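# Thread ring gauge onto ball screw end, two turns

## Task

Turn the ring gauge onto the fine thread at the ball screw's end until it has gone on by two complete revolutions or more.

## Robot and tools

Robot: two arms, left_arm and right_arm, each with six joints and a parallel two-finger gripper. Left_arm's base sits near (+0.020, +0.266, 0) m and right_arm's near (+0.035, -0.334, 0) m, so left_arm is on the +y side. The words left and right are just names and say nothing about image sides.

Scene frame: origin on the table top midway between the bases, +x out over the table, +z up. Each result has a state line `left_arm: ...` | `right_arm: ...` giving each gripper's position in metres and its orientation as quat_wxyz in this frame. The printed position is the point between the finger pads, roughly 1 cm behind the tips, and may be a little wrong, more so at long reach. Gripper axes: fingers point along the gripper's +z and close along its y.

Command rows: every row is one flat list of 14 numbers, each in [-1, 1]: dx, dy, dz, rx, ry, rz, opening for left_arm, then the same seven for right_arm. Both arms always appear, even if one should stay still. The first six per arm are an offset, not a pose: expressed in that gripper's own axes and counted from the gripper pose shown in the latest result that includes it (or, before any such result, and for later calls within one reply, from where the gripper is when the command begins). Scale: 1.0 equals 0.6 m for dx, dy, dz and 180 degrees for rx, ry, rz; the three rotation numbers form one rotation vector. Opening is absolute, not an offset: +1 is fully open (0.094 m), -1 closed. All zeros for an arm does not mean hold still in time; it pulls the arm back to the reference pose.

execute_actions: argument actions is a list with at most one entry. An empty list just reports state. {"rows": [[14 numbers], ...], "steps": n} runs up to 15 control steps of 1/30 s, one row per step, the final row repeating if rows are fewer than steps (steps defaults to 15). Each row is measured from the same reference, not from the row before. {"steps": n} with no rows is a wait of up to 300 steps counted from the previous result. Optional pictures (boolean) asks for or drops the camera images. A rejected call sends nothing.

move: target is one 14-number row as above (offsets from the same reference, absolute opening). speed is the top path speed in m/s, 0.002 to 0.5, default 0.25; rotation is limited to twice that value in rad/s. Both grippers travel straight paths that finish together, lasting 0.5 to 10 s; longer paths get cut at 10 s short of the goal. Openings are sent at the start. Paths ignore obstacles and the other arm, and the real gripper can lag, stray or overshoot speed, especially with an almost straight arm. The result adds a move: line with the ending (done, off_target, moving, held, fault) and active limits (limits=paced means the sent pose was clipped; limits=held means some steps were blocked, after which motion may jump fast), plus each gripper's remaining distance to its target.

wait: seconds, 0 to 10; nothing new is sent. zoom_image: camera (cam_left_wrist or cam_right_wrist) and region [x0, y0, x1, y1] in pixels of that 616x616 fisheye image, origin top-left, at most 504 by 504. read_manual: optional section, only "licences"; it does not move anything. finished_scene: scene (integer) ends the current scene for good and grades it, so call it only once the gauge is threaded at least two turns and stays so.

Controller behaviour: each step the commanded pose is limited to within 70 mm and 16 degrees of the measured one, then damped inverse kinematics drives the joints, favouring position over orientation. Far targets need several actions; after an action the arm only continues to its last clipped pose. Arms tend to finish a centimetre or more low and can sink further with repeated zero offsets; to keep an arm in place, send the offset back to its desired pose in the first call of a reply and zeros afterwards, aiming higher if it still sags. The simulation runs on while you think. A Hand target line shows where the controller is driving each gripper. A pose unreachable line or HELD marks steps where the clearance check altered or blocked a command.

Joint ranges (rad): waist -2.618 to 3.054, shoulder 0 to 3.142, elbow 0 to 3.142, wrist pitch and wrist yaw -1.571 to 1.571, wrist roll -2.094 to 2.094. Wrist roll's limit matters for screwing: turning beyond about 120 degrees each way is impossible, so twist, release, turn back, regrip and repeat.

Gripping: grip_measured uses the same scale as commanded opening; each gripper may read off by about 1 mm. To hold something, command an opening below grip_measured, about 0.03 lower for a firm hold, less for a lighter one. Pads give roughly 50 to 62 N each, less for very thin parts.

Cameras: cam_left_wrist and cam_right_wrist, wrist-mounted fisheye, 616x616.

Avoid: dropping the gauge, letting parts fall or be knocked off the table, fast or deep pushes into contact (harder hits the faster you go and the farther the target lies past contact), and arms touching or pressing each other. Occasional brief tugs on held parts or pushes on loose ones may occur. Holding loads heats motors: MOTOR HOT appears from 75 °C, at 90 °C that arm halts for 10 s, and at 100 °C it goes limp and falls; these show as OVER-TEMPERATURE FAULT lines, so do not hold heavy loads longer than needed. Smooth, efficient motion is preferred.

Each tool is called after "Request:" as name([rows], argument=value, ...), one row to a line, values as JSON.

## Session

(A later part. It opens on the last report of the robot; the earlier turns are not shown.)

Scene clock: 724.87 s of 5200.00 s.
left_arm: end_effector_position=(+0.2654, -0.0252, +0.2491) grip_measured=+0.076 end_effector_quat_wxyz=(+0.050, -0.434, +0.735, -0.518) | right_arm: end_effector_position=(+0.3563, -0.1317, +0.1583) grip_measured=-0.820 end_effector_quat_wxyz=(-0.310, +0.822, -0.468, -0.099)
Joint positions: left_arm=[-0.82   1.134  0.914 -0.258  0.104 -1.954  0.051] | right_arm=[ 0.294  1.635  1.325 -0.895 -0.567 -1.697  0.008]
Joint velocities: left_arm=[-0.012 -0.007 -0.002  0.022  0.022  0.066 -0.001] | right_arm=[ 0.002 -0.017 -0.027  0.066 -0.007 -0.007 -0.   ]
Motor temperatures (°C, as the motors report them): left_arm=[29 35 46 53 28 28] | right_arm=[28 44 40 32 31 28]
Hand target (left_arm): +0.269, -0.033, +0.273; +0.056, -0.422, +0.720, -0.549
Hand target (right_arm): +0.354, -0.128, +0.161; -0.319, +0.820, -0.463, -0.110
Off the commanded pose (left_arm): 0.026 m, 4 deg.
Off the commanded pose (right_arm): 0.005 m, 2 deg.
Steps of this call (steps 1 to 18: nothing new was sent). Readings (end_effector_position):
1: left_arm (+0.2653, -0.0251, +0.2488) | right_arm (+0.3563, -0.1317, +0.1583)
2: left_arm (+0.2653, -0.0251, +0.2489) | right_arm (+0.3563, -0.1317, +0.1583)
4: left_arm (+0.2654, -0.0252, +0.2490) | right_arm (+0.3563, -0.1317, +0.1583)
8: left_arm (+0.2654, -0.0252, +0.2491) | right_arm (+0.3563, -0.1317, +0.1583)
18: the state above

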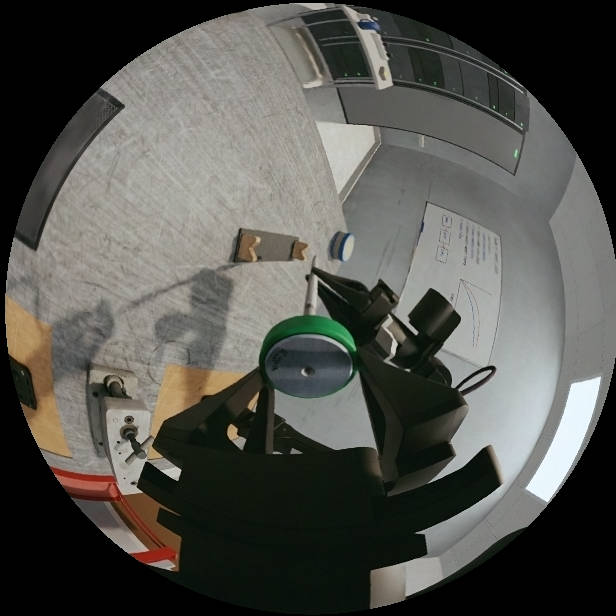

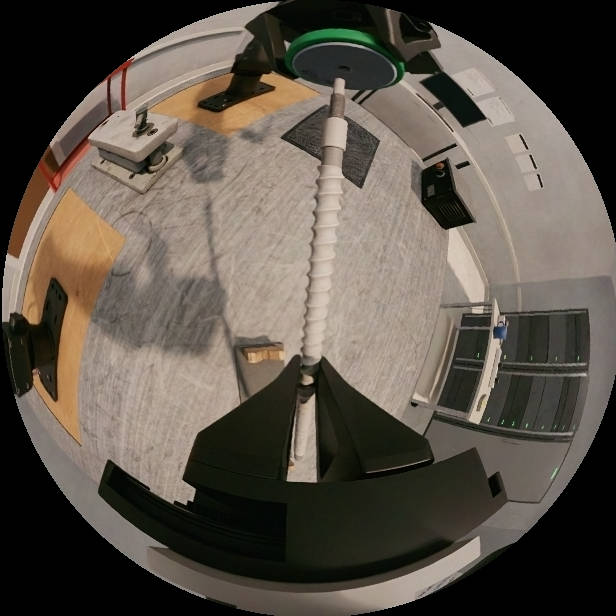

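Request:
execute_actions(actions=[])

Scene clock: 741.23 s of 5200.00 s.
left_arm: end_effector_position=(+0.2654, -0.0252, +0.2491) grip_measured=+0.076 end_effector_quat_wxyz=(+0.050, -0.434, +0.735, -0.518) | right_arm: end_effector_position=(+0.3563, -0.1317, +0.1583) grip_measured=-0.820 end_effector_quat_wxyz=(-0.310, +0.822, -0.468, -0.099)
Joint positions: left_arm=[-0.82   1.134  0.914 -0.258  0.104 -1.954  0.051] | right_arm=[ 0.294  1.635  1.325 -0.895 -0.567 -1.697  0.008]
Joint velocities: left_arm=[-0.022 -0.012  0.007 -0.037  0.022  0.081  0.   ] | right_arm=[ 0.007 -0.017  0.002 -0.051 -0.022 -0.037 -0.   ]
Motor temperatures (°C, as the motors report them): left_arm=[29 35 46 54 28 28] | right_arm=[28 44 40 32 31 28]
Hand target (left_arm): +0.269, -0.033, +0.273; +0.056, -0.422, +0.720, -0.549
Hand target (right_arm): +0.354, -0.128, +0.161; -0.319, +0.820, -0.463, -0.110
Off the commanded pose (left_arm): 0.026 m, 4 deg.
Off the commanded pose (right_arm): 0.005 m, 2 deg.
Steps of this call (steps 1 to 90: nothing new was sent; then 13.37 s passed at rest). Readings (end_effector_position):
1: left_arm (+0.2654, -0.0252, +0.2491) | right_arm (+0.3563, -0.1317, +0.1583)
2: left_arm (+0.2654, -0.0252, +0.2491) | right_arm (+0.3563, -0.1317, +0.1583)
4: left_arm (+0.2654, -0.0252, +0.2491) | right_arm (+0.3563, -0.1317, +0.1583)
8: left_arm (+0.2654, -0.0252, +0.2491) | right_arm (+0.3563, -0.1317, +0.1583)
90: the state above

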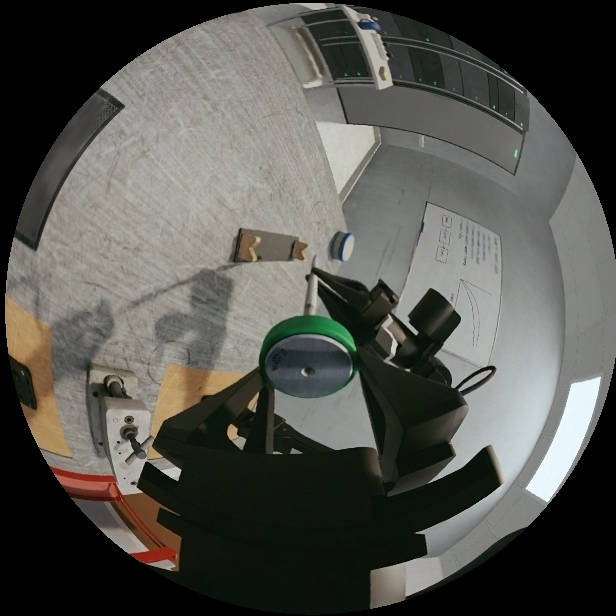

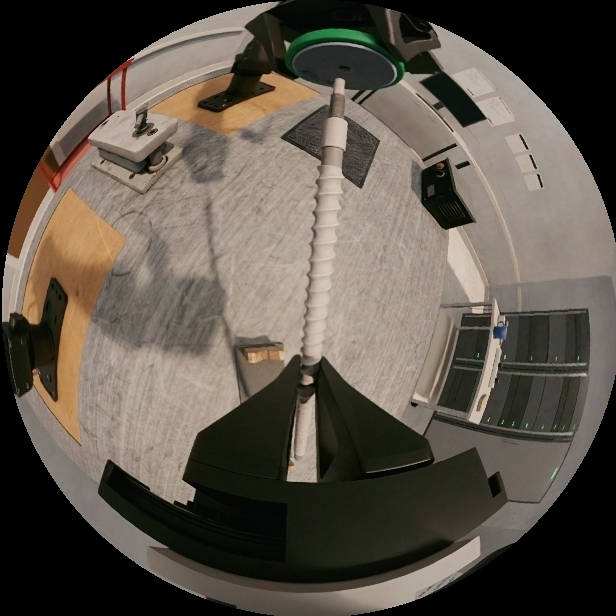

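Request:
execute_actions([
  {"rows": [[0.0202,-0.0366,-0.0063,0.0215,0.0092,0.0025,0.04,-0.009,-0.004,-0.005,0.0012,-0.010,0,-0.855]], "steps": 15},
])

Scene clock: 775.43 s of 5200.00 s.
left_arm: end_effector_position=(+0.2654, -0.0252, +0.2491) grip_measured=+0.076 end_effector_quat_wxyz=(+0.050, -0.434, +0.735, -0.518) | right_arm: end_effector_position=(+0.3558, -0.1315, +0.1584) grip_measured=-0.820 end_effector_quat_wxyz=(-0.310, +0.822, -0.466, -0.100)
Joint positions: left_arm=[-0.82   1.134  0.914 -0.258  0.104 -1.954  0.051] | right_arm=[ 0.294  1.635  1.325 -0.897 -0.568 -1.699  0.008]
Joint velocities: left_arm=[-0.012 -0.012 -0.012  0.007 -0.007 -0.007 -0.001] | right_arm=[ 0.012  0.017  0.017  0.007  0.022 -0.037  0.002]
Motor temperatures (°C, as the motors report them): left_arm=[29 34 47 55 28 28] | right_arm=[28 44 41 32 31 28]
Hand target (left_arm): +0.268, -0.032, +0.273; +0.056, -0.421, +0.720, -0.549
Hand target (right_arm): +0.355, -0.129, +0.164; -0.319, +0.819, -0.463, -0.110
Off the commanded pose (left_arm): 0.025 m, 4 deg.
Off the commanded pose (right_arm): 0.006 m, 2 deg.
Steps of this call (steps 1 to 90: nothing new was sent; then 30.70 s passed at rest; steps 91 to 105: all 15 steps of this action). Readings (end_effector_position):
91: left_arm (+0.2654, -0.0252, +0.2491) | right_arm (+0.3563, -0.1317, +0.1583)
92: left_arm (+0.2654, -0.0252, +0.2491) | right_arm (+0.3561, -0.1317, +0.1583)
94: left_arm (+0.2654, -0.0252, +0.2491) | right_arm (+0.3560, -0.1316, +0.1584)
98: left_arm (+0.2654, -0.0252, +0.2491) | right_arm (+0.3559, -0.1316, +0.1584)
105: the state above

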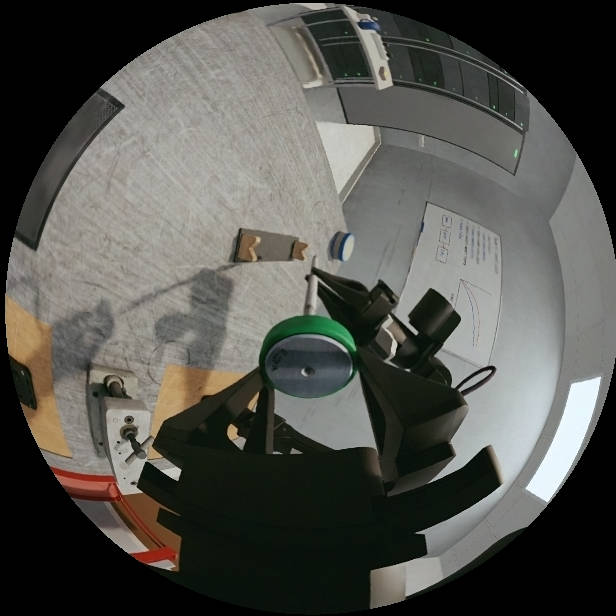

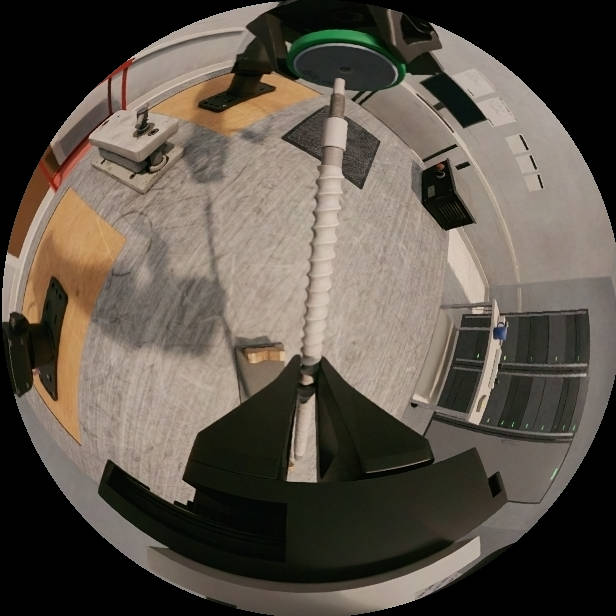

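Request:
execute_actions([
  {"rows": [[0.0172,-0.0308,0.0006,0.0170,0.0076,0.0025,0.04,-0.008,-0.002,-0.002,0.0015,-0.009,0,-0.855]], "steps": 15},
], pictures=false)

Scene clock: 807.07 s of 5200.00 s.
left_arm: end_effector_position=(+0.2654, -0.0252, +0.2491) grip_measured=+0.076 end_effector_quat_wxyz=(+0.050, -0.434, +0.735, -0.518) | right_arm: end_effector_position=(+0.3558, -0.1315, +0.1584) grip_measured=-0.820 end_effector_quat_wxyz=(-0.310, +0.822, -0.466, -0.100)
Joint positions: left_arm=[-0.82   1.134  0.914 -0.258  0.104 -1.954  0.051] | right_arm=[ 0.294  1.635  1.325 -0.897 -0.568 -1.7    0.008]
Joint velocities: left_arm=[-0.027 -0.002 -0.017 -0.022 -0.081 -0.022 -0.   ] | right_arm=[-0.012 -0.027 -0.007 -0.037 -0.037  0.051 -0.001]
Motor temperatures (°C, as the motors report them): left_arm=[29 34 47 57 28 28] | right_arm=[28 44 42 32 31 28]
Hand target (left_arm): +0.269, -0.033, +0.268; +0.055, -0.423, +0.723, -0.543
Hand target (right_arm): +0.354, -0.128, +0.162; -0.319, +0.820, -0.462, -0.110
Off the commanded pose (left_arm): 0.021 m, 3 deg.
Off the commanded pose (right_arm): 0.005 m, 2 deg.
Steps of this call (steps 1 to 90: nothing new was sent; then 28.13 s passed at rest; steps 91 to 105: all 15 steps of this action). Readings (end_effector_position):
91: left_arm (+0.2654, -0.0252, +0.2491) | right_arm (+0.3558, -0.1315, +0.1584)
92: left_arm (+0.2654, -0.0252, +0.2491) | right_arm (+0.3558, -0.1315, +0.1584)
94: left_arm (+0.2654, -0.0252, +0.2491) | right_arm (+0.3558, -0.1315, +0.1584)
98: left_arm (+0.2654, -0.0252, +0.2491) | right_arm (+0.3558, -0.1315, +0.1584)
105: the state above

Another +0.015 on q2.

Request:
execute_actions([
  {"rows": [[0.0142,-0.0250,0.0075,0.0125,0.0060,0.0025,0.04,-0.008,-0.002,-0.002,0.0015,-0.009,0,-0.855]], "steps": 15},
], pictures=false)

Scene clock: 810.33 s of 5200.00 s.
left_arm: end_effector_position=(+0.2676, -0.0275, +0.2418) grip_measured=+0.076 end_effector_quat_wxyz=(+0.049, -0.437, +0.739, -0.511) | right_arm: end_effector_position=(+0.3558, -0.1315, +0.1584) grip_measured=-0.820 end_effector_quat_wxyz=(-0.310, +0.822, -0.466, -0.100)
Joint positions: left_arm=[-0.82   1.156  0.914 -0.255  0.104 -1.954  0.051] | right_arm=[ 0.294  1.635  1.325 -0.897 -0.568 -1.7    0.008]
Joint velocities: left_arm=[ 0.012 -0.002 -0.017  0.022  0.037 -0.007 -0.   ] | right_arm=[ 0.007 -0.017 -0.012 -0.007  0.051 -0.007 -0.   ]
Motor temperatures (°C, as the motors report them): left_arm=[29 34 47 57 28 28] | right_arm=[28 44 42 32 31 28]
Hand target (left_arm): +0.270, -0.035, +0.262; +0.054, -0.425, +0.727, -0.537
Hand target (right_arm): +0.354, -0.128, +0.162; -0.319, +0.820, -0.462, -0.110
Off the commanded pose (left_arm): 0.022 m, 4 deg.
Off the commanded pose (right_arm): 0.005 m, 2 deg.
Steps of this call (steps 1 to 83: nothing new was sent; steps 84 to 98: all 15 steps of this action). Readings (end_effector_position):
84: left_arm (+0.2656, -0.0254, +0.2486) | right_arm (+0.3558, -0.1315, +0.1584)
85: left_arm (+0.2660, -0.0258, +0.2479) | right_arm (+0.3558, -0.1315, +0.1584)
87: left_arm (+0.2668, -0.0267, +0.2450) | right_arm (+0.3558, -0.1315, +0.1584)
91: left_arm (+0.2676, -0.0275, +0.2418) | right_arm (+0.3558, -0.1315, +0.1584)
98: the state above

Request:
execute_actions(actions=[])

Request:
zoom_image(camera="cam_right_wrist", region=[270, 20, 410, 160])

Request:
zoom_image(camera="cam_left_wrist", region=[240, 240, 400, 400])

Scene clock: 816.80 s of 5200.00 s.
left_arm: end_effector_position=(+0.2676, -0.0275, +0.2418) grip_measured=+0.076 end_effector_quat_wxyz=(+0.049, -0.437, +0.739, -0.511) | right_arm: end_effector_position=(+0.3558, -0.1315, +0.1584) grip_measured=-0.820 end_effector_quat_wxyz=(-0.310, +0.822, -0.466, -0.100)
Joint positions: left_arm=[-0.82   1.156  0.914 -0.255  0.104 -1.954  0.051] | right_arm=[ 0.294  1.635  1.325 -0.897 -0.568 -1.7    0.008]
Joint velocities: left_arm=[ 0.007 -0.007  0.002 -0.007 -0.007 -0.007  0.   ] | right_arm=[-0.012  0.027  0.012  0.037 -0.051  0.022  0.   ]
Motor temperatures (°C, as the motors report them): left_arm=[29 34 47 57 28 28] | right_arm=[28 44 42 32 31 28]
Hand target (left_arm): +0.270, -0.035, +0.262; +0.054, -0.425, +0.727, -0.537
Hand target (right_arm): +0.354, -0.128, +0.162; -0.319, +0.820, -0.462, -0.110
Off the commanded pose (left_arm): 0.022 m, 4 deg.
Off the commanded pose (right_arm): 0.005 m, 2 deg.
Steps of this call (steps 1 to 90: nothing new was sent; then 3.47 s passed at rest). Readings (end_effector_position):
1: left_arm (+0.2676, -0.0275, +0.2418) | right_arm (+0.3558, -0.1315, +0.1584)
2: left_arm (+0.2676, -0.0275, +0.2418) | right_arm (+0.3558, -0.1315, +0.1584)
4: left_arm (+0.2676, -0.0275, +0.2418) | right_arm (+0.3558, -0.1315, +0.1584)
8: left_arm (+0.2676, -0.0275, +0.2418) | right_arm (+0.3558, -0.1315, +0.1584)
90: the state above

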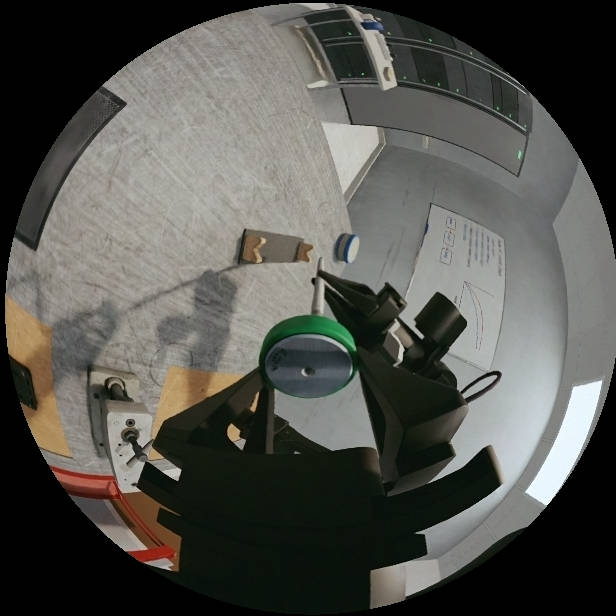

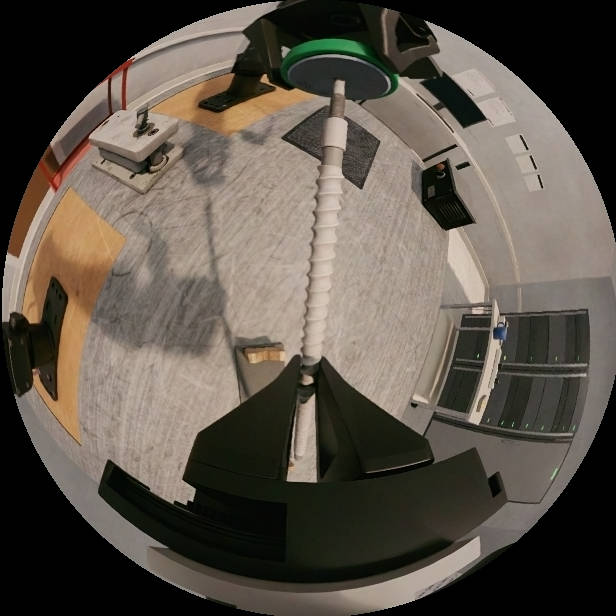

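Region (270, 20, 410, 160) of cam_right_wrist's 616x616 image, scaled by 3.600, with more detail than that image has.

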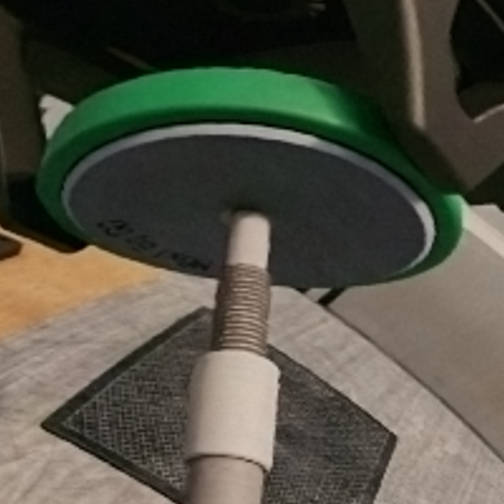

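Region (240, 240, 400, 400) of cam_left_wrist's 616x616 image, scaled by 3.150, with more detail than that image has.

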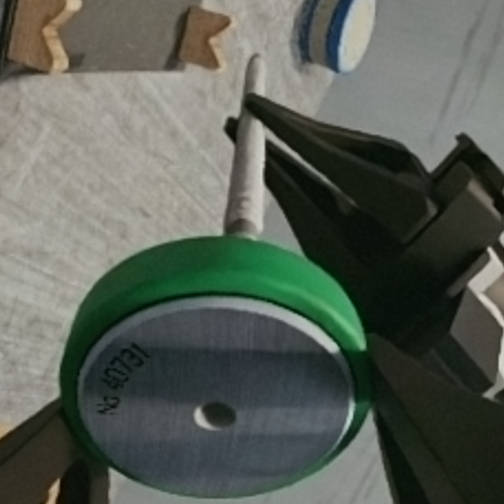

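Request:
execute_actions([
  {"rows": [[0.0192,-0.0345,-0.0034,0.0200,0.0086,0.0025,0.04,-0.008,-0.002,-0.002,0.0015,-0.009,0,-0.855]], "steps": 15},
], pictures=false)

Scene clock: 834.07 s of 5200.00 s.
left_arm: end_effector_position=(+0.2677, -0.0276, +0.2420) grip_measured=+0.076 end_effector_quat_wxyz=(+0.049, -0.437, +0.739, -0.511) | right_arm: end_effector_position=(+0.3558, -0.1315, +0.1584) grip_measured=-0.820 end_effector_quat_wxyz=(-0.310, +0.822, -0.466, -0.100)
Joint positions: left_arm=[-0.82   1.156  0.914 -0.254  0.103 -1.954  0.051] | right_arm=[ 0.294  1.635  1.325 -0.897 -0.568 -1.7    0.008]
Joint velocities: left_arm=[ 0.007 -0.012 -0.007 -0.037  0.051  0.037 -0.001] | right_arm=[ 0.007  0.002  0.012 -0.037 -0.066 -0.037  0.001]
Motor temperatures (°C, as the motors report them): left_arm=[29 34 48 57 28 28] | right_arm=[28 45 41 32 31 28]
Hand target (left_arm): +0.271, -0.035, +0.264; +0.054, -0.425, +0.725, -0.539
Hand target (right_arm): +0.354, -0.128, +0.162; -0.319, +0.820, -0.462, -0.110
Off the commanded pose (left_arm): 0.024 m, 4 deg.
Off the commanded pose (right_arm): 0.005 m, 2 deg.
Steps of this call (steps 1 to 90: nothing new was sent; then 13.77 s passed at rest; steps 91 to 105: all 15 steps of this action). Readings (end_effector_position):
91: left_arm (+0.2676, -0.0275, +0.2418) | right_arm (+0.3558, -0.1315, +0.1584)
92: left_arm (+0.2676, -0.0275, +0.2418) | right_arm (+0.3558, -0.1315, +0.1584)
94: left_arm (+0.2677, -0.0275, +0.2419) | right_arm (+0.3558, -0.1315, +0.1584)
98: left_arm (+0.2677, -0.0275, +0.2419) | right_arm (+0.3558, -0.1315, +0.1584)
105: the state above

Request:
execute_actions([
  {"rows": [[0.0198,-0.0362,-0.0034,0.0212,0.0090,0.0025,0.04,-0.008,-0.002,-0.002,0.0015,-0.009,0,-0.855]], "steps": 15},
], pictures=false)

Scene clock: 837.60 s of 5200.00 s.
left_arm: end_effector_position=(+0.2681, -0.0279, +0.2429) grip_measured=+0.076 end_effector_quat_wxyz=(+0.049, -0.436, +0.738, -0.513) | right_arm: end_effector_position=(+0.3558, -0.1315, +0.1584) grip_measured=-0.820 end_effector_quat_wxyz=(-0.310, +0.822, -0.466, -0.100)
Joint positions: left_arm=[-0.82   1.156  0.914 -0.25   0.103 -1.954  0.051] | right_arm=[ 0.294  1.635  1.325 -0.897 -0.568 -1.7    0.008]
Joint velocities: left_arm=[ 0.002 -0.012  0.007  0.037 -0.022 -0.007 -0.001] | right_arm=[ 0.002  0.002 -0.002 -0.037  0.037 -0.007  0.   ]
Motor temperatures (°C, as the motors report them): left_arm=[29 34 48 57 28 28] | right_arm=[28 45 41 32 31 28]
Hand target (left_arm): +0.271, -0.036, +0.265; +0.054, -0.425, +0.724, -0.541
Hand target (right_arm): +0.354, -0.128, +0.162; -0.319, +0.820, -0.462, -0.110
Off the commanded pose (left_arm): 0.024 m, 4 deg.
Off the commanded pose (right_arm): 0.005 m, 2 deg.
Steps of this call (steps 1 to 90: nothing new was sent; then 0.03 s passed at rest; steps 91 to 105: all 15 steps of this action). Readings (end_effector_position):
91: left_arm (+0.2677, -0.0276, +0.2421) | right_arm (+0.3558, -0.1315, +0.1584)
92: left_arm (+0.2677, -0.0276, +0.2422) | right_arm (+0.3558, -0.1315, +0.1584)
94: left_arm (+0.2678, -0.0277, +0.2424) | right_arm (+0.3558, -0.1315, +0.1584)
98: left_arm (+0.2680, -0.0279, +0.2427) | right_arm (+0.3558, -0.1315, +0.1584)
105: the state above

Request:
execute_actions(actions=[])

Request:
zoom_image(camera="cam_right_wrist", region=[270, 20, 410, 160])

Request:
zoom_image(camera="cam_left_wrist", region=[270, 330, 350, 410])

Scene clock: 841.27 s of 5200.00 s.
left_arm: end_effector_position=(+0.2681, -0.0279, +0.2430) grip_measured=+0.076 end_effector_quat_wxyz=(+0.049, -0.436, +0.738, -0.513) | right_arm: end_effector_position=(+0.3558, -0.1315, +0.1584) grip_measured=-0.820 end_effector_quat_wxyz=(-0.310, +0.822, -0.466, -0.100)
Joint positions: left_arm=[-0.82   1.156  0.914 -0.249  0.103 -1.954  0.051] | right_arm=[ 0.294  1.635  1.325 -0.897 -0.568 -1.7    0.008]
Joint velocities: left_arm=[-0.007 -0.012 -0.012  0.007 -0.022 -0.022  0.001] | right_arm=[-0.002 -0.017  0.002 -0.051  0.007  0.066 -0.001]
Motor temperatures (°C, as the motors report them): left_arm=[29 34 48 57 28 28] | right_arm=[28 45 41 32 31 28]
Hand target (left_arm): +0.271, -0.036, +0.265; +0.054, -0.425, +0.724, -0.541
Hand target (right_arm): +0.354, -0.128, +0.162; -0.319, +0.820, -0.462, -0.110
Off the commanded pose (left_arm): 0.024 m, 4 deg.
Off the commanded pose (right_arm): 0.005 m, 2 deg.
Steps of this call (steps 1 to 90: nothing new was sent; then 0.67 s passed at rest). Readings (end_effector_position):
1: left_arm (+0.2681, -0.0279, +0.2429) | right_arm (+0.3558, -0.1315, +0.1584)
2: left_arm (+0.2681, -0.0279, +0.2429) | right_arm (+0.3558, -0.1315, +0.1584)
4: left_arm (+0.2681, -0.0279, +0.2429) | right_arm (+0.3558, -0.1315, +0.1584)
8: left_arm (+0.2681, -0.0279, +0.2430) | right_arm (+0.3558, -0.1315, +0.1584)
90: the state above

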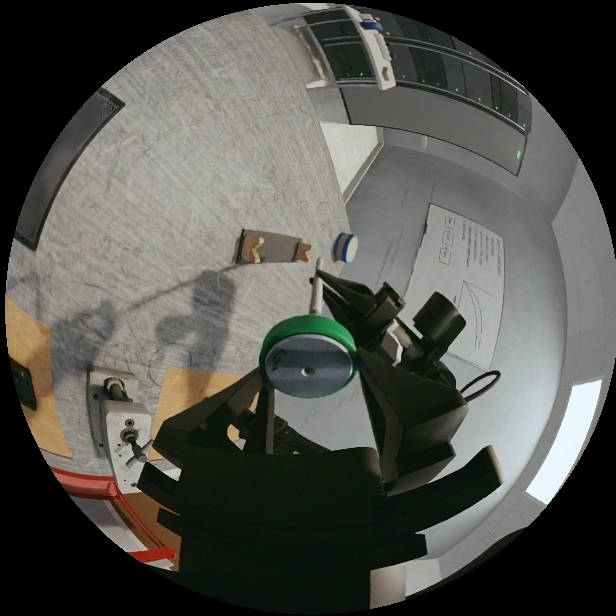

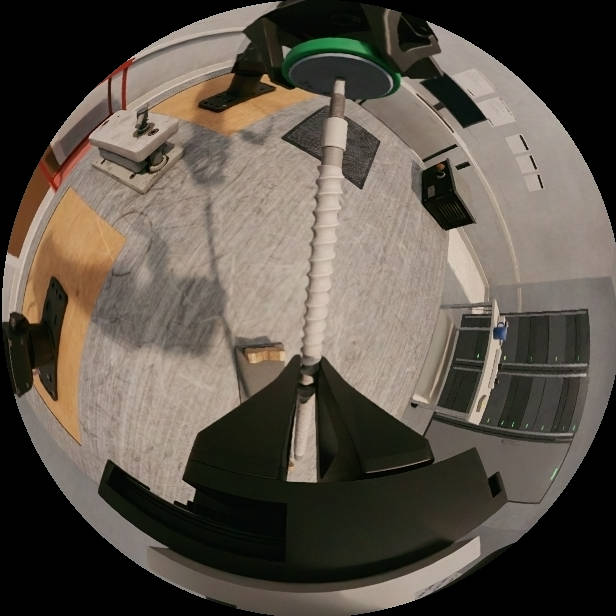

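Region (270, 20, 410, 160) of cam_right_wrist's 616x616 image, scaled by 3.600, with more detail than that image has.

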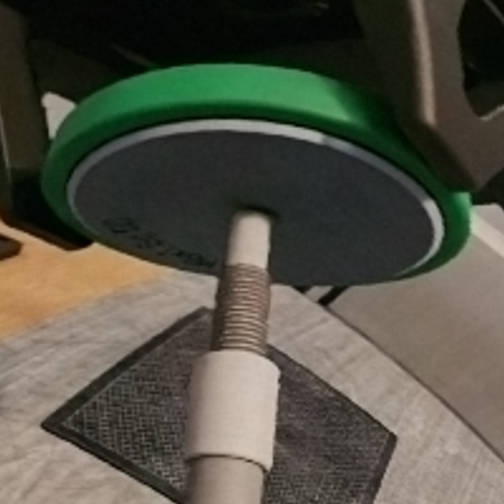

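Region (270, 330, 350, 410) of cam_left_wrist's 616x616 image, scaled by 6.300, with more detail than that image has.

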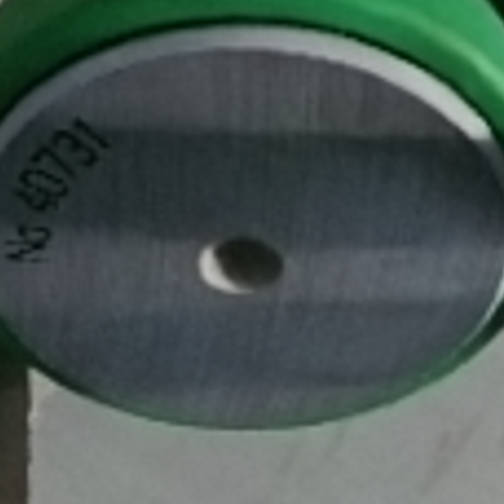

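Request:
execute_actions([
  {"rows": [[0.0206,-0.0384,-0.0034,0.0227,0.0096,0.0025,0.04,-0.008,-0.002,-0.002,0.0015,-0.009,0,-0.855],[0.0206,-0.0384,-0.0034,0.0227,0.0096,0.0025,0.04,-0.008,-0.002,-0.002,0.0015,-0.009,0,-0.855],[0.0206,-0.0384,-0.0034,0.0227,0.0096,0.0025,0.04,-0.008,-0.002,-0.002,0.0015,-0.009,0,-0.855],[0.0206,-0.0384,-0.0034,0.0227,0.0096,0.0025,0.04,-0.008,-0.002,-0.002,0.0015,-0.009,0,-0.855],[0.0180,-0.0345,0.0058,0.0197,0.0085,0.0025,0.04,-0.008,-0.002,-0.002,0.0015,-0.009,0,-0.855]], "steps": 15},
])

Request:
zoom_image(camera="cam_right_wrist", region=[270, 20, 410, 160])

Scene clock: 882.87 s of 5200.00 s.
left_arm: end_effector_position=(+0.2706, -0.0303, +0.2418) grip_measured=+0.076 end_effector_quat_wxyz=(+0.050, -0.436, +0.737, -0.514) | right_arm: end_effector_position=(+0.3564, -0.1325, +0.1578) grip_measured=-0.820 end_effector_quat_wxyz=(-0.309, +0.823, -0.467, -0.097)
Joint positions: left_arm=[-0.82   1.169  0.914 -0.234  0.102 -1.954  0.051] | right_arm=[ 0.293  1.635  1.325 -0.897 -0.562 -1.701  0.008]
Joint velocities: left_arm=[ 0.012 -0.012 -0.002 -0.081 -0.037 -0.007 -0.001] | right_arm=[-0.017 -0.007 -0.007 -0.007 -0.051  0.022  0.001]
Motor temperatures (°C, as the motors report them): left_arm=[29 34 49 59 28 28] | right_arm=[28 45 41 32 31 28]
Hand target (left_arm): +0.274, -0.039, +0.262; +0.055, -0.425, +0.724, -0.541
Hand target (right_arm): +0.354, -0.129, +0.162; -0.319, +0.820, -0.462, -0.110
Off the commanded pose (left_arm): 0.023 m, 4 deg.
Off the commanded pose (right_arm): 0.006 m, 2 deg.
Steps of this call (steps 1 to 90: nothing new was sent; then 38.10 s passed at rest; steps 91 to 105: all 15 steps of this action). Readings (end_effector_position):
91: left_arm (+0.2681, -0.0279, +0.2431) | right_arm (+0.3558, -0.1315, +0.1584)
92: left_arm (+0.2682, -0.0280, +0.2433) | right_arm (+0.3558, -0.1315, +0.1584)
94: left_arm (+0.2684, -0.0283, +0.2439) | right_arm (+0.3558, -0.1315, +0.1584)
98: left_arm (+0.2701, -0.0300, +0.2424) | right_arm (+0.3560, -0.1318, +0.1582)
105: the state above

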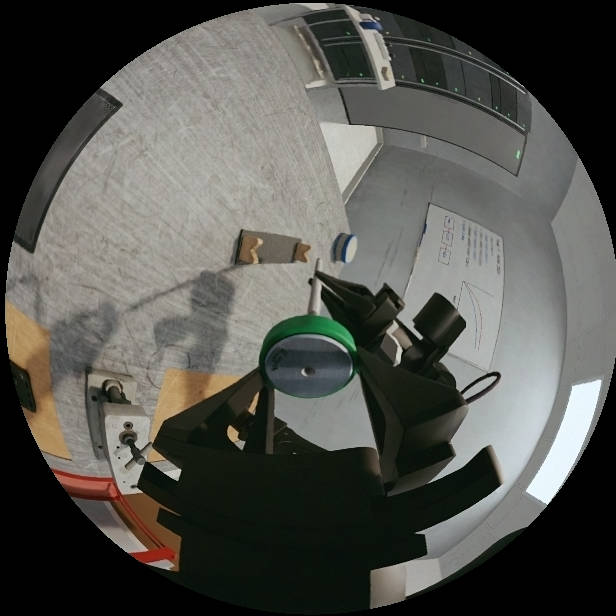

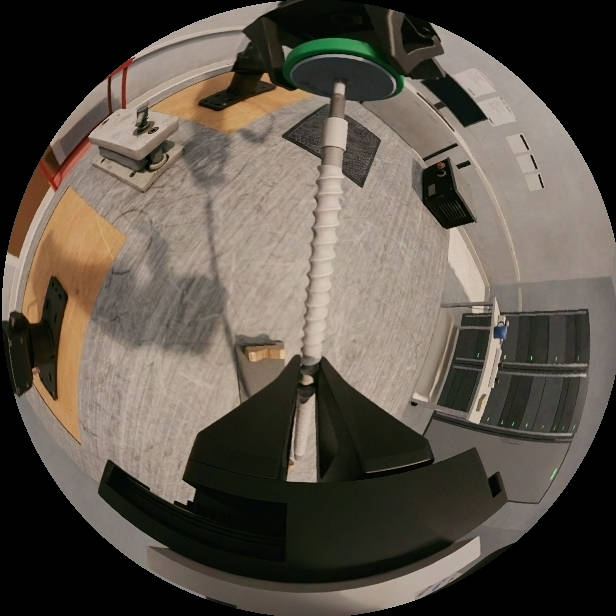

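Region (270, 20, 410, 160) of cam_right_wrist's 616x616 image, scaled by 3.600, with more detail than that image has.

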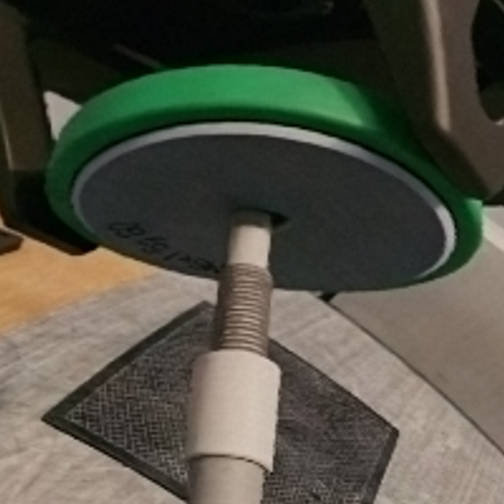

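Request:
execute_actions([
  {"rows": [[0.0176,-0.0305,-0.0002,0.0170,0.0075,0.0025,0.04,-0.010,-0.002,-0.002,0.0016,-0.011,0.005,-0.855]], "steps": 15},
])

Request:
zoom_image(camera="cam_right_wrist", region=[270, 20, 410, 160])

Scene clock: 907.80 s of 5200.00 s.
left_arm: end_effector_position=(+0.2709, -0.0301, +0.2419) grip_measured=+0.076 end_effector_quat_wxyz=(+0.051, -0.436, +0.737, -0.514) | right_arm: end_effector_position=(+0.3564, -0.1325, +0.1578) grip_measured=-0.820 end_effector_quat_wxyz=(-0.308, +0.822, -0.468, -0.097)
Joint positions: left_arm=[-0.82   1.169  0.914 -0.233  0.1   -1.954  0.051] | right_arm=[ 0.293  1.635  1.325 -0.897 -0.562 -1.698  0.008]
Joint velocities: left_arm=[-0.012 -0.012 -0.012  0.022 -0.051  0.037 -0.   ] | right_arm=[-0.002 -0.012 -0.012  0.037  0.037 -0.11  -0.   ]
Motor temperatures (°C, as the motors report them): left_arm=[29 34 49 59 28 28] | right_arm=[28 45 42 32 31 28]
Hand target (left_arm): +0.274, -0.038, +0.261; +0.055, -0.425, +0.725, -0.538
Hand target (right_arm): +0.354, -0.129, +0.162; -0.318, +0.817, -0.468, -0.112
Off the commanded pose (left_arm): 0.021 m, 3 deg.
Off the commanded pose (right_arm): 0.006 m, 2 deg.
Steps of this call (steps 1 to 90: nothing new was sent; then 21.43 s passed at rest; steps 91 to 105: all 15 steps of this action). Readings (end_effector_position):
91: left_arm (+0.2706, -0.0303, +0.2419) | right_arm (+0.3564, -0.1325, +0.1578)
92: left_arm (+0.2706, -0.0303, +0.2419) | right_arm (+0.3564, -0.1325, +0.1578)
94: left_arm (+0.2708, -0.0302, +0.2419) | right_arm (+0.3564, -0.1325, +0.1578)
98: left_arm (+0.2709, -0.0301, +0.2419) | right_arm (+0.3564, -0.1325, +0.1578)
105: the state above

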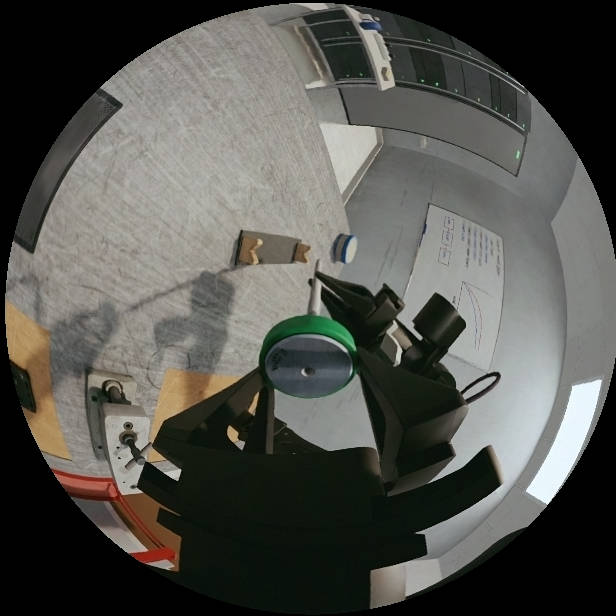

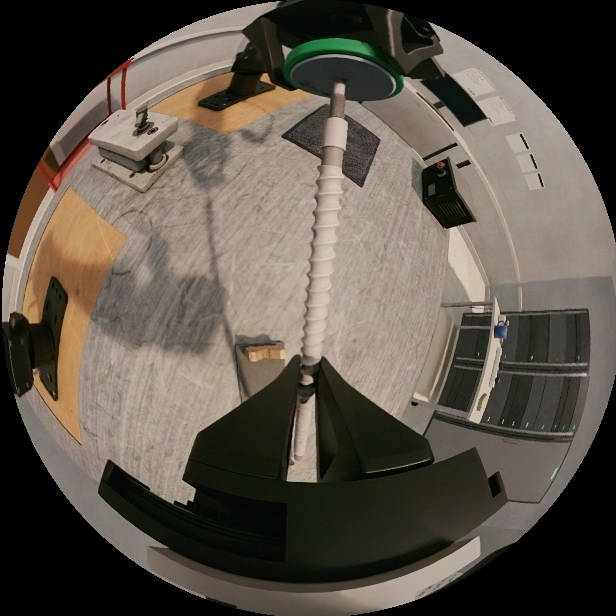

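Region (270, 20, 410, 160) of cam_right_wrist's 616x616 image, scaled by 3.600, with more detail than that image has.

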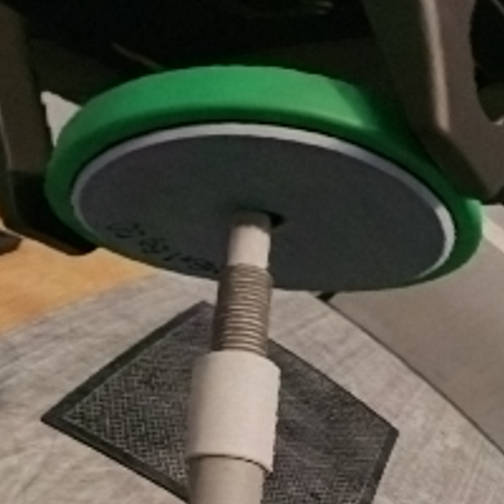

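Request:
execute_actions([
  {"rows": [[0.0223,-0.0286,-0.0002,0.0149,0.0125,0.0025,0.04,-0.010,-0.002,-0.002,0.0016,-0.011,0.004,-0.855]], "steps": 15},
])

Request:
zoom_image(camera="cam_right_wrist", region=[270, 20, 410, 160])

Scene clock: 922.40 s of 5200.00 s.
left_arm: end_effector_position=(+0.2708, -0.0301, +0.2419) grip_measured=+0.076 end_effector_quat_wxyz=(+0.051, -0.436, +0.737, -0.514) | right_arm: end_effector_position=(+0.3564, -0.1325, +0.1578) grip_measured=-0.820 end_effector_quat_wxyz=(-0.308, +0.822, -0.468, -0.097)
Joint positions: left_arm=[-0.82   1.169  0.914 -0.233  0.1   -1.954  0.051] | right_arm=[ 0.293  1.635  1.325 -0.897 -0.562 -1.698  0.008]
Joint velocities: left_arm=[ 0.002  0.002 -0.007 -0.037  0.007  0.037 -0.001] | right_arm=[ 0.002  0.012 -0.022  0.007  0.051 -0.022  0.   ]
Motor temperatures (°C, as the motors report them): left_arm=[29 34 49 60 28 28] | right_arm=[28 45 42 32 31 28]
Hand target (left_arm): +0.272, -0.040, +0.261; +0.048, -0.422, +0.727, -0.539
Hand target (right_arm): +0.354, -0.129, +0.162; -0.318, +0.817, -0.468, -0.112
Off the commanded pose (left_arm): 0.022 m, 4 deg.
Off the commanded pose (right_arm): 0.006 m, 2 deg.
Steps of this call (steps 1 to 90: nothing new was sent; then 11.10 s passed at rest; steps 91 to 105: all 15 steps of this action). Readings (end_effector_position):
91: left_arm (+0.2709, -0.0301, +0.2419) | right_arm (+0.3564, -0.1325, +0.1578)
92: left_arm (+0.2709, -0.0301, +0.2419) | right_arm (+0.3564, -0.1325, +0.1578)
94: left_arm (+0.2708, -0.0301, +0.2419) | right_arm (+0.3564, -0.1325, +0.1578)
98: left_arm (+0.2708, -0.0301, +0.2419) | right_arm (+0.3564, -0.1325, +0.1578)
105: the state above

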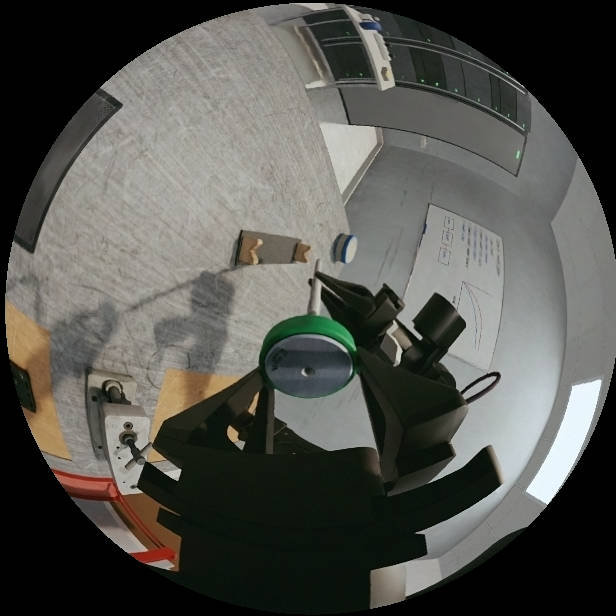

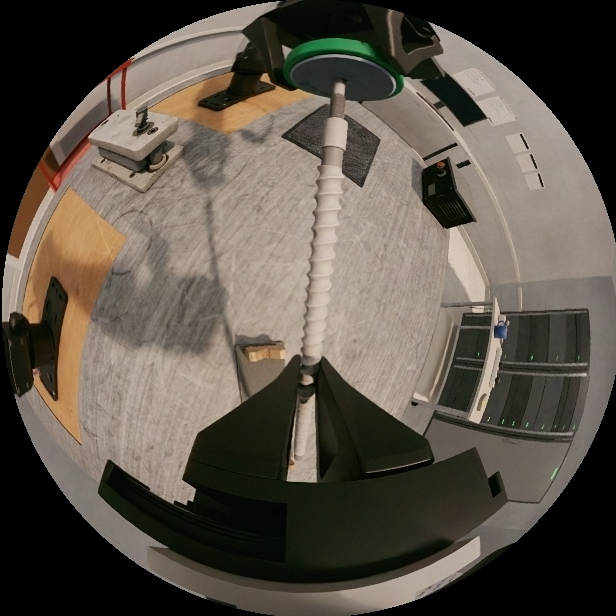

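Region (270, 20, 410, 160) of cam_right_wrist's 616x616 image, scaled by 3.600, with more detail than that image has.

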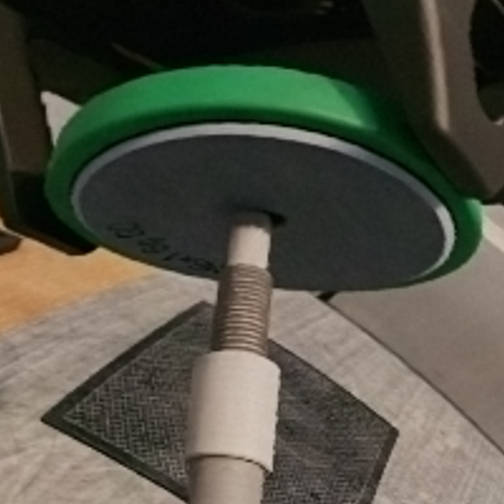

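Request:
execute_actions([
  {"rows": [[0.0209,-0.0291,-0.0002,0.0154,0.0110,0.0025,0.04,-0.0064,-0.002,-0.002,0.0016,-0.0072,0.001,-0.855]], "steps": 15},
])

Request:
zoom_image(camera="cam_right_wrist", region=[270, 20, 410, 160])

Scene clock: 933.87 s of 5200.00 s.
left_arm: end_effector_position=(+0.2708, -0.0301, +0.2419) grip_measured=+0.076 end_effector_quat_wxyz=(+0.051, -0.436, +0.737, -0.514) | right_arm: end_effector_position=(+0.3564, -0.1326, +0.1577) grip_measured=-0.820 end_effector_quat_wxyz=(-0.308, +0.822, -0.468, -0.097)
Joint positions: left_arm=[-0.82   1.169  0.914 -0.233  0.1   -1.954  0.051] | right_arm=[ 0.293  1.635  1.325 -0.897 -0.561 -1.698  0.008]
Joint velocities: left_arm=[-0.007  0.002  0.017 -0.066 -0.037  0.037  0.   ] | right_arm=[ 0.007  0.007 -0.017  0.022 -0.051  0.007  0.001]
Motor temperatures (°C, as the motors report them): left_arm=[29 34 50 60 28 28] | right_arm=[28 45 42 32 31 28]
Hand target (left_arm): +0.272, -0.040, +0.261; +0.050, -0.423, +0.727, -0.539
Hand target (right_arm): +0.355, -0.130, +0.161; -0.316, +0.820, -0.466, -0.106
Off the commanded pose (left_arm): 0.021 m, 3 deg.
Off the commanded pose (right_arm): 0.004 m, 1 deg.
Steps of this call (steps 1 to 90: nothing new was sent; then 7.97 s passed at rest; steps 91 to 105: all 15 steps of this action). Readings (end_effector_position):
91: left_arm (+0.2708, -0.0301, +0.2419) | right_arm (+0.3564, -0.1326, +0.1578)
92: left_arm (+0.2708, -0.0301, +0.2419) | right_arm (+0.3564, -0.1326, +0.1577)
94: left_arm (+0.2708, -0.0301, +0.2419) | right_arm (+0.3564, -0.1326, +0.1577)
98: left_arm (+0.2708, -0.0301, +0.2419) | right_arm (+0.3564, -0.1326, +0.1577)
105: the state above

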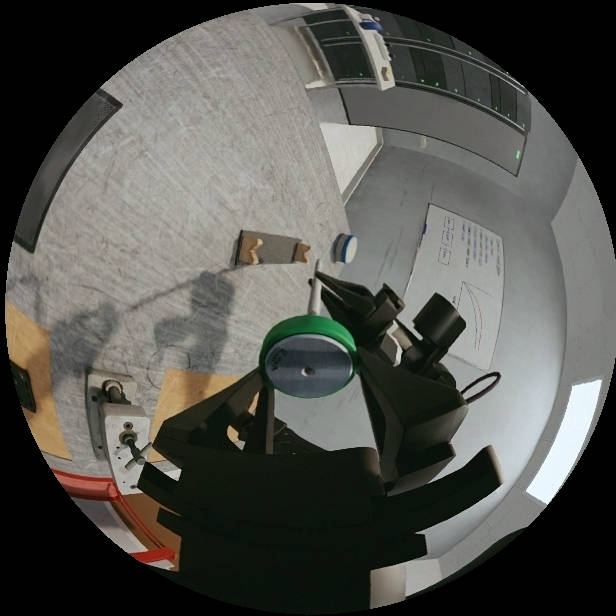

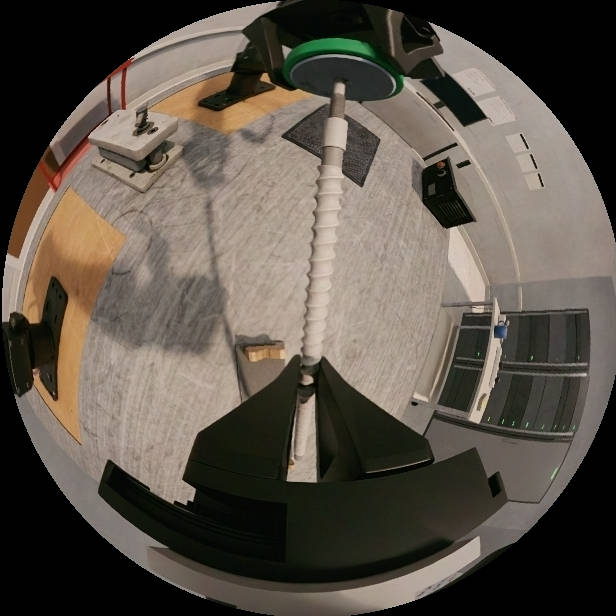

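Region (270, 20, 410, 160) of cam_right_wrist's 616x616 image, scaled by 3.600, with more detail than that image has.

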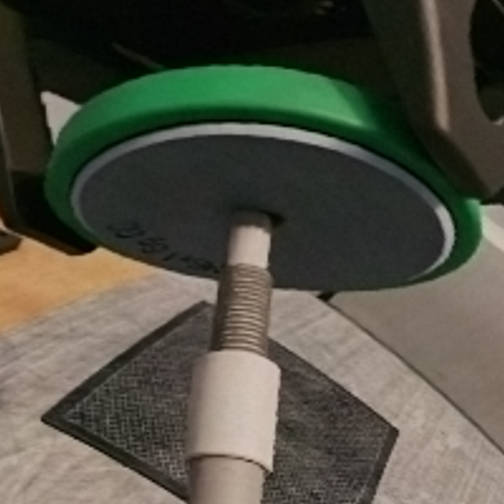

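Request:
execute_actions([
  {"rows": [[0.0237,-0.0281,-0.0002,0.0143,0.0140,0.0025,0.04,-0.0064,-0.002,-0.002,0.0016,-0.0072,0.001,-0.855]], "steps": 15},
])

Request:
zoom_image(camera="cam_right_wrist", region=[270, 20, 410, 160])

Scene clock: 939.60 s of 5200.00 s.
left_arm: end_effector_position=(+0.2695, -0.0311, +0.2419) grip_measured=+0.076 end_effector_quat_wxyz=(+0.047, -0.434, +0.738, -0.515) | right_arm: end_effector_position=(+0.3564, -0.1326, +0.1577) grip_measured=-0.820 end_effector_quat_wxyz=(-0.308, +0.822, -0.468, -0.097)
Joint positions: left_arm=[-0.82   1.169  0.914 -0.233  0.109 -1.954  0.051] | right_arm=[ 0.293  1.635  1.325 -0.897 -0.561 -1.698  0.008]
Joint velocities: left_arm=[-0.002  0.007  0.002 -0.007 -0.007 -0.022  0.001] | right_arm=[ 0.002  0.002  0.002  0.051  0.037 -0.037  0.001]
Motor temperatures (°C, as the motors report them): left_arm=[29 34 50 60 28 28] | right_arm=[28 45 42 32 31 28]
Hand target (left_arm): +0.271, -0.041, +0.261; +0.046, -0.421, +0.728, -0.540
Hand target (right_arm): +0.355, -0.130, +0.161; -0.315, +0.820, -0.466, -0.105
Off the commanded pose (left_arm): 0.022 m, 3 deg.
Off the commanded pose (right_arm): 0.004 m, 1 deg.
Steps of this call (steps 1 to 90: nothing new was sent; then 2.23 s passed at rest; steps 91 to 105: all 15 steps of this action). Readings (end_effector_position):
91: left_arm (+0.2708, -0.0302, +0.2419) | right_arm (+0.3564, -0.1326, +0.1577)
92: left_arm (+0.2706, -0.0303, +0.2419) | right_arm (+0.3564, -0.1326, +0.1577)
94: left_arm (+0.2704, -0.0305, +0.2419) | right_arm (+0.3564, -0.1326, +0.1577)
98: left_arm (+0.2698, -0.0309, +0.2419) | right_arm (+0.3564, -0.1326, +0.1577)
105: the state above

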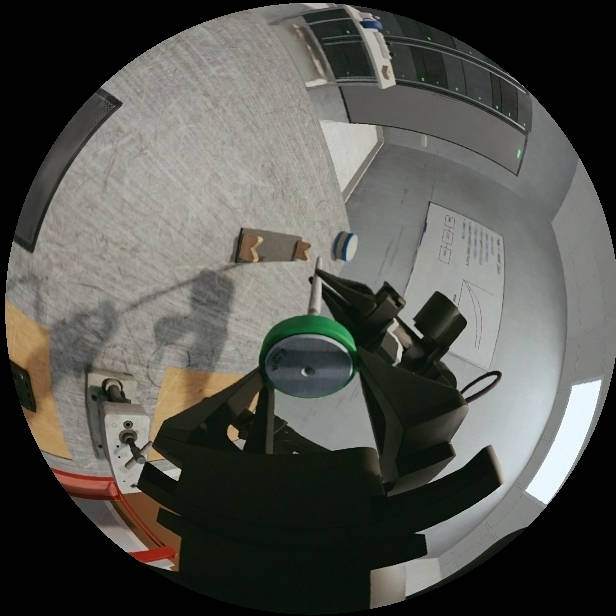

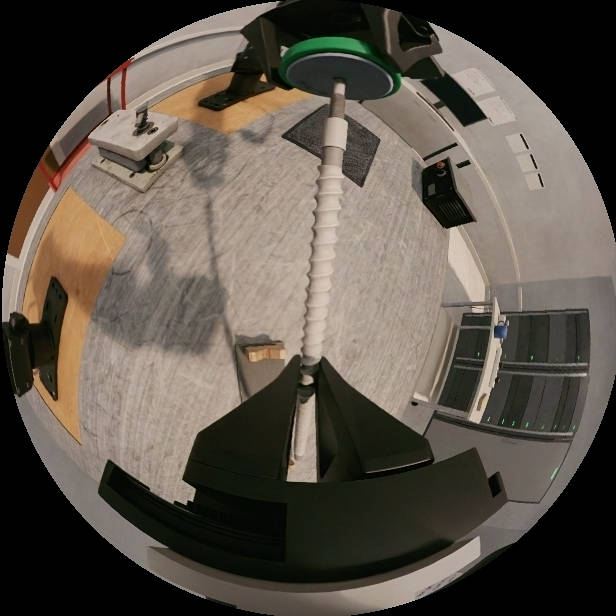

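Region (270, 20, 410, 160) of cam_right_wrist's 616x616 image, scaled by 3.600, with more detail than that image has.

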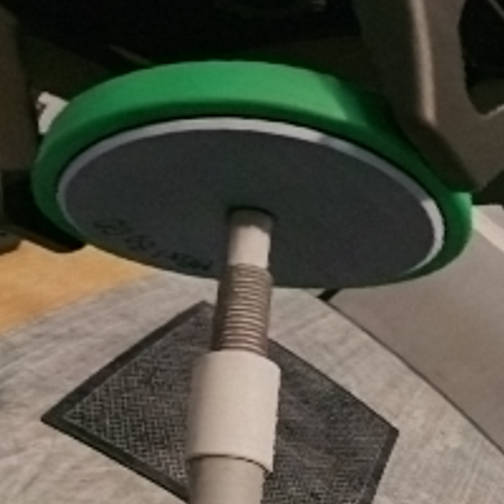

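Request:
execute_actions([
  {"rows": [[0.0189,-0.0254,-0.0002,0.0126,0.0093,0.0025,0.04,-0.0064,-0.002,-0.002,0.0016,-0.0072,0.001,-0.855]], "steps": 15},
], pictures=false)

Scene clock: 959.83 s of 5200.00 s.
left_arm: end_effector_position=(+0.2695, -0.0312, +0.2419) grip_measured=+0.076 end_effector_quat_wxyz=(+0.047, -0.434, +0.738, -0.515) | right_arm: end_effector_position=(+0.3564, -0.1326, +0.1577) grip_measured=-0.820 end_effector_quat_wxyz=(-0.308, +0.822, -0.468, -0.097)
Joint positions: left_arm=[-0.82   1.169  0.914 -0.233  0.11  -1.954  0.051] | right_arm=[ 0.293  1.635  1.325 -0.897 -0.561 -1.698  0.008]
Joint velocities: left_arm=[-0.002  0.002 -0.002  0.066 -0.051 -0.081 -0.001] | right_arm=[-0.002 -0.007 -0.002 -0.007  0.11   0.022 -0.001]
Motor temperatures (°C, as the motors report them): left_arm=[29 34 50 60 28 28] | right_arm=[28 45 42 32 31 28]
Hand target (left_arm): +0.271, -0.040, +0.258; +0.047, -0.423, +0.730, -0.535
Hand target (right_arm): +0.355, -0.130, +0.161; -0.315, +0.820, -0.466, -0.105
Off the commanded pose (left_arm): 0.019 m, 3 deg.
Off the commanded pose (right_arm): 0.004 m, 1 deg.
Steps of this call (steps 1 to 90: nothing new was sent; then 16.73 s passed at rest; steps 91 to 105: all 15 steps of this action). Readings (end_effector_position):
91: left_arm (+0.2695, -0.0312, +0.2419) | right_arm (+0.3564, -0.1326, +0.1577)
92: left_arm (+0.2695, -0.0312, +0.2419) | right_arm (+0.3564, -0.1326, +0.1577)
94: left_arm (+0.2695, -0.0312, +0.2419) | right_arm (+0.3564, -0.1326, +0.1577)
98: left_arm (+0.2695, -0.0312, +0.2419) | right_arm (+0.3564, -0.1326, +0.1577)
105: the state above


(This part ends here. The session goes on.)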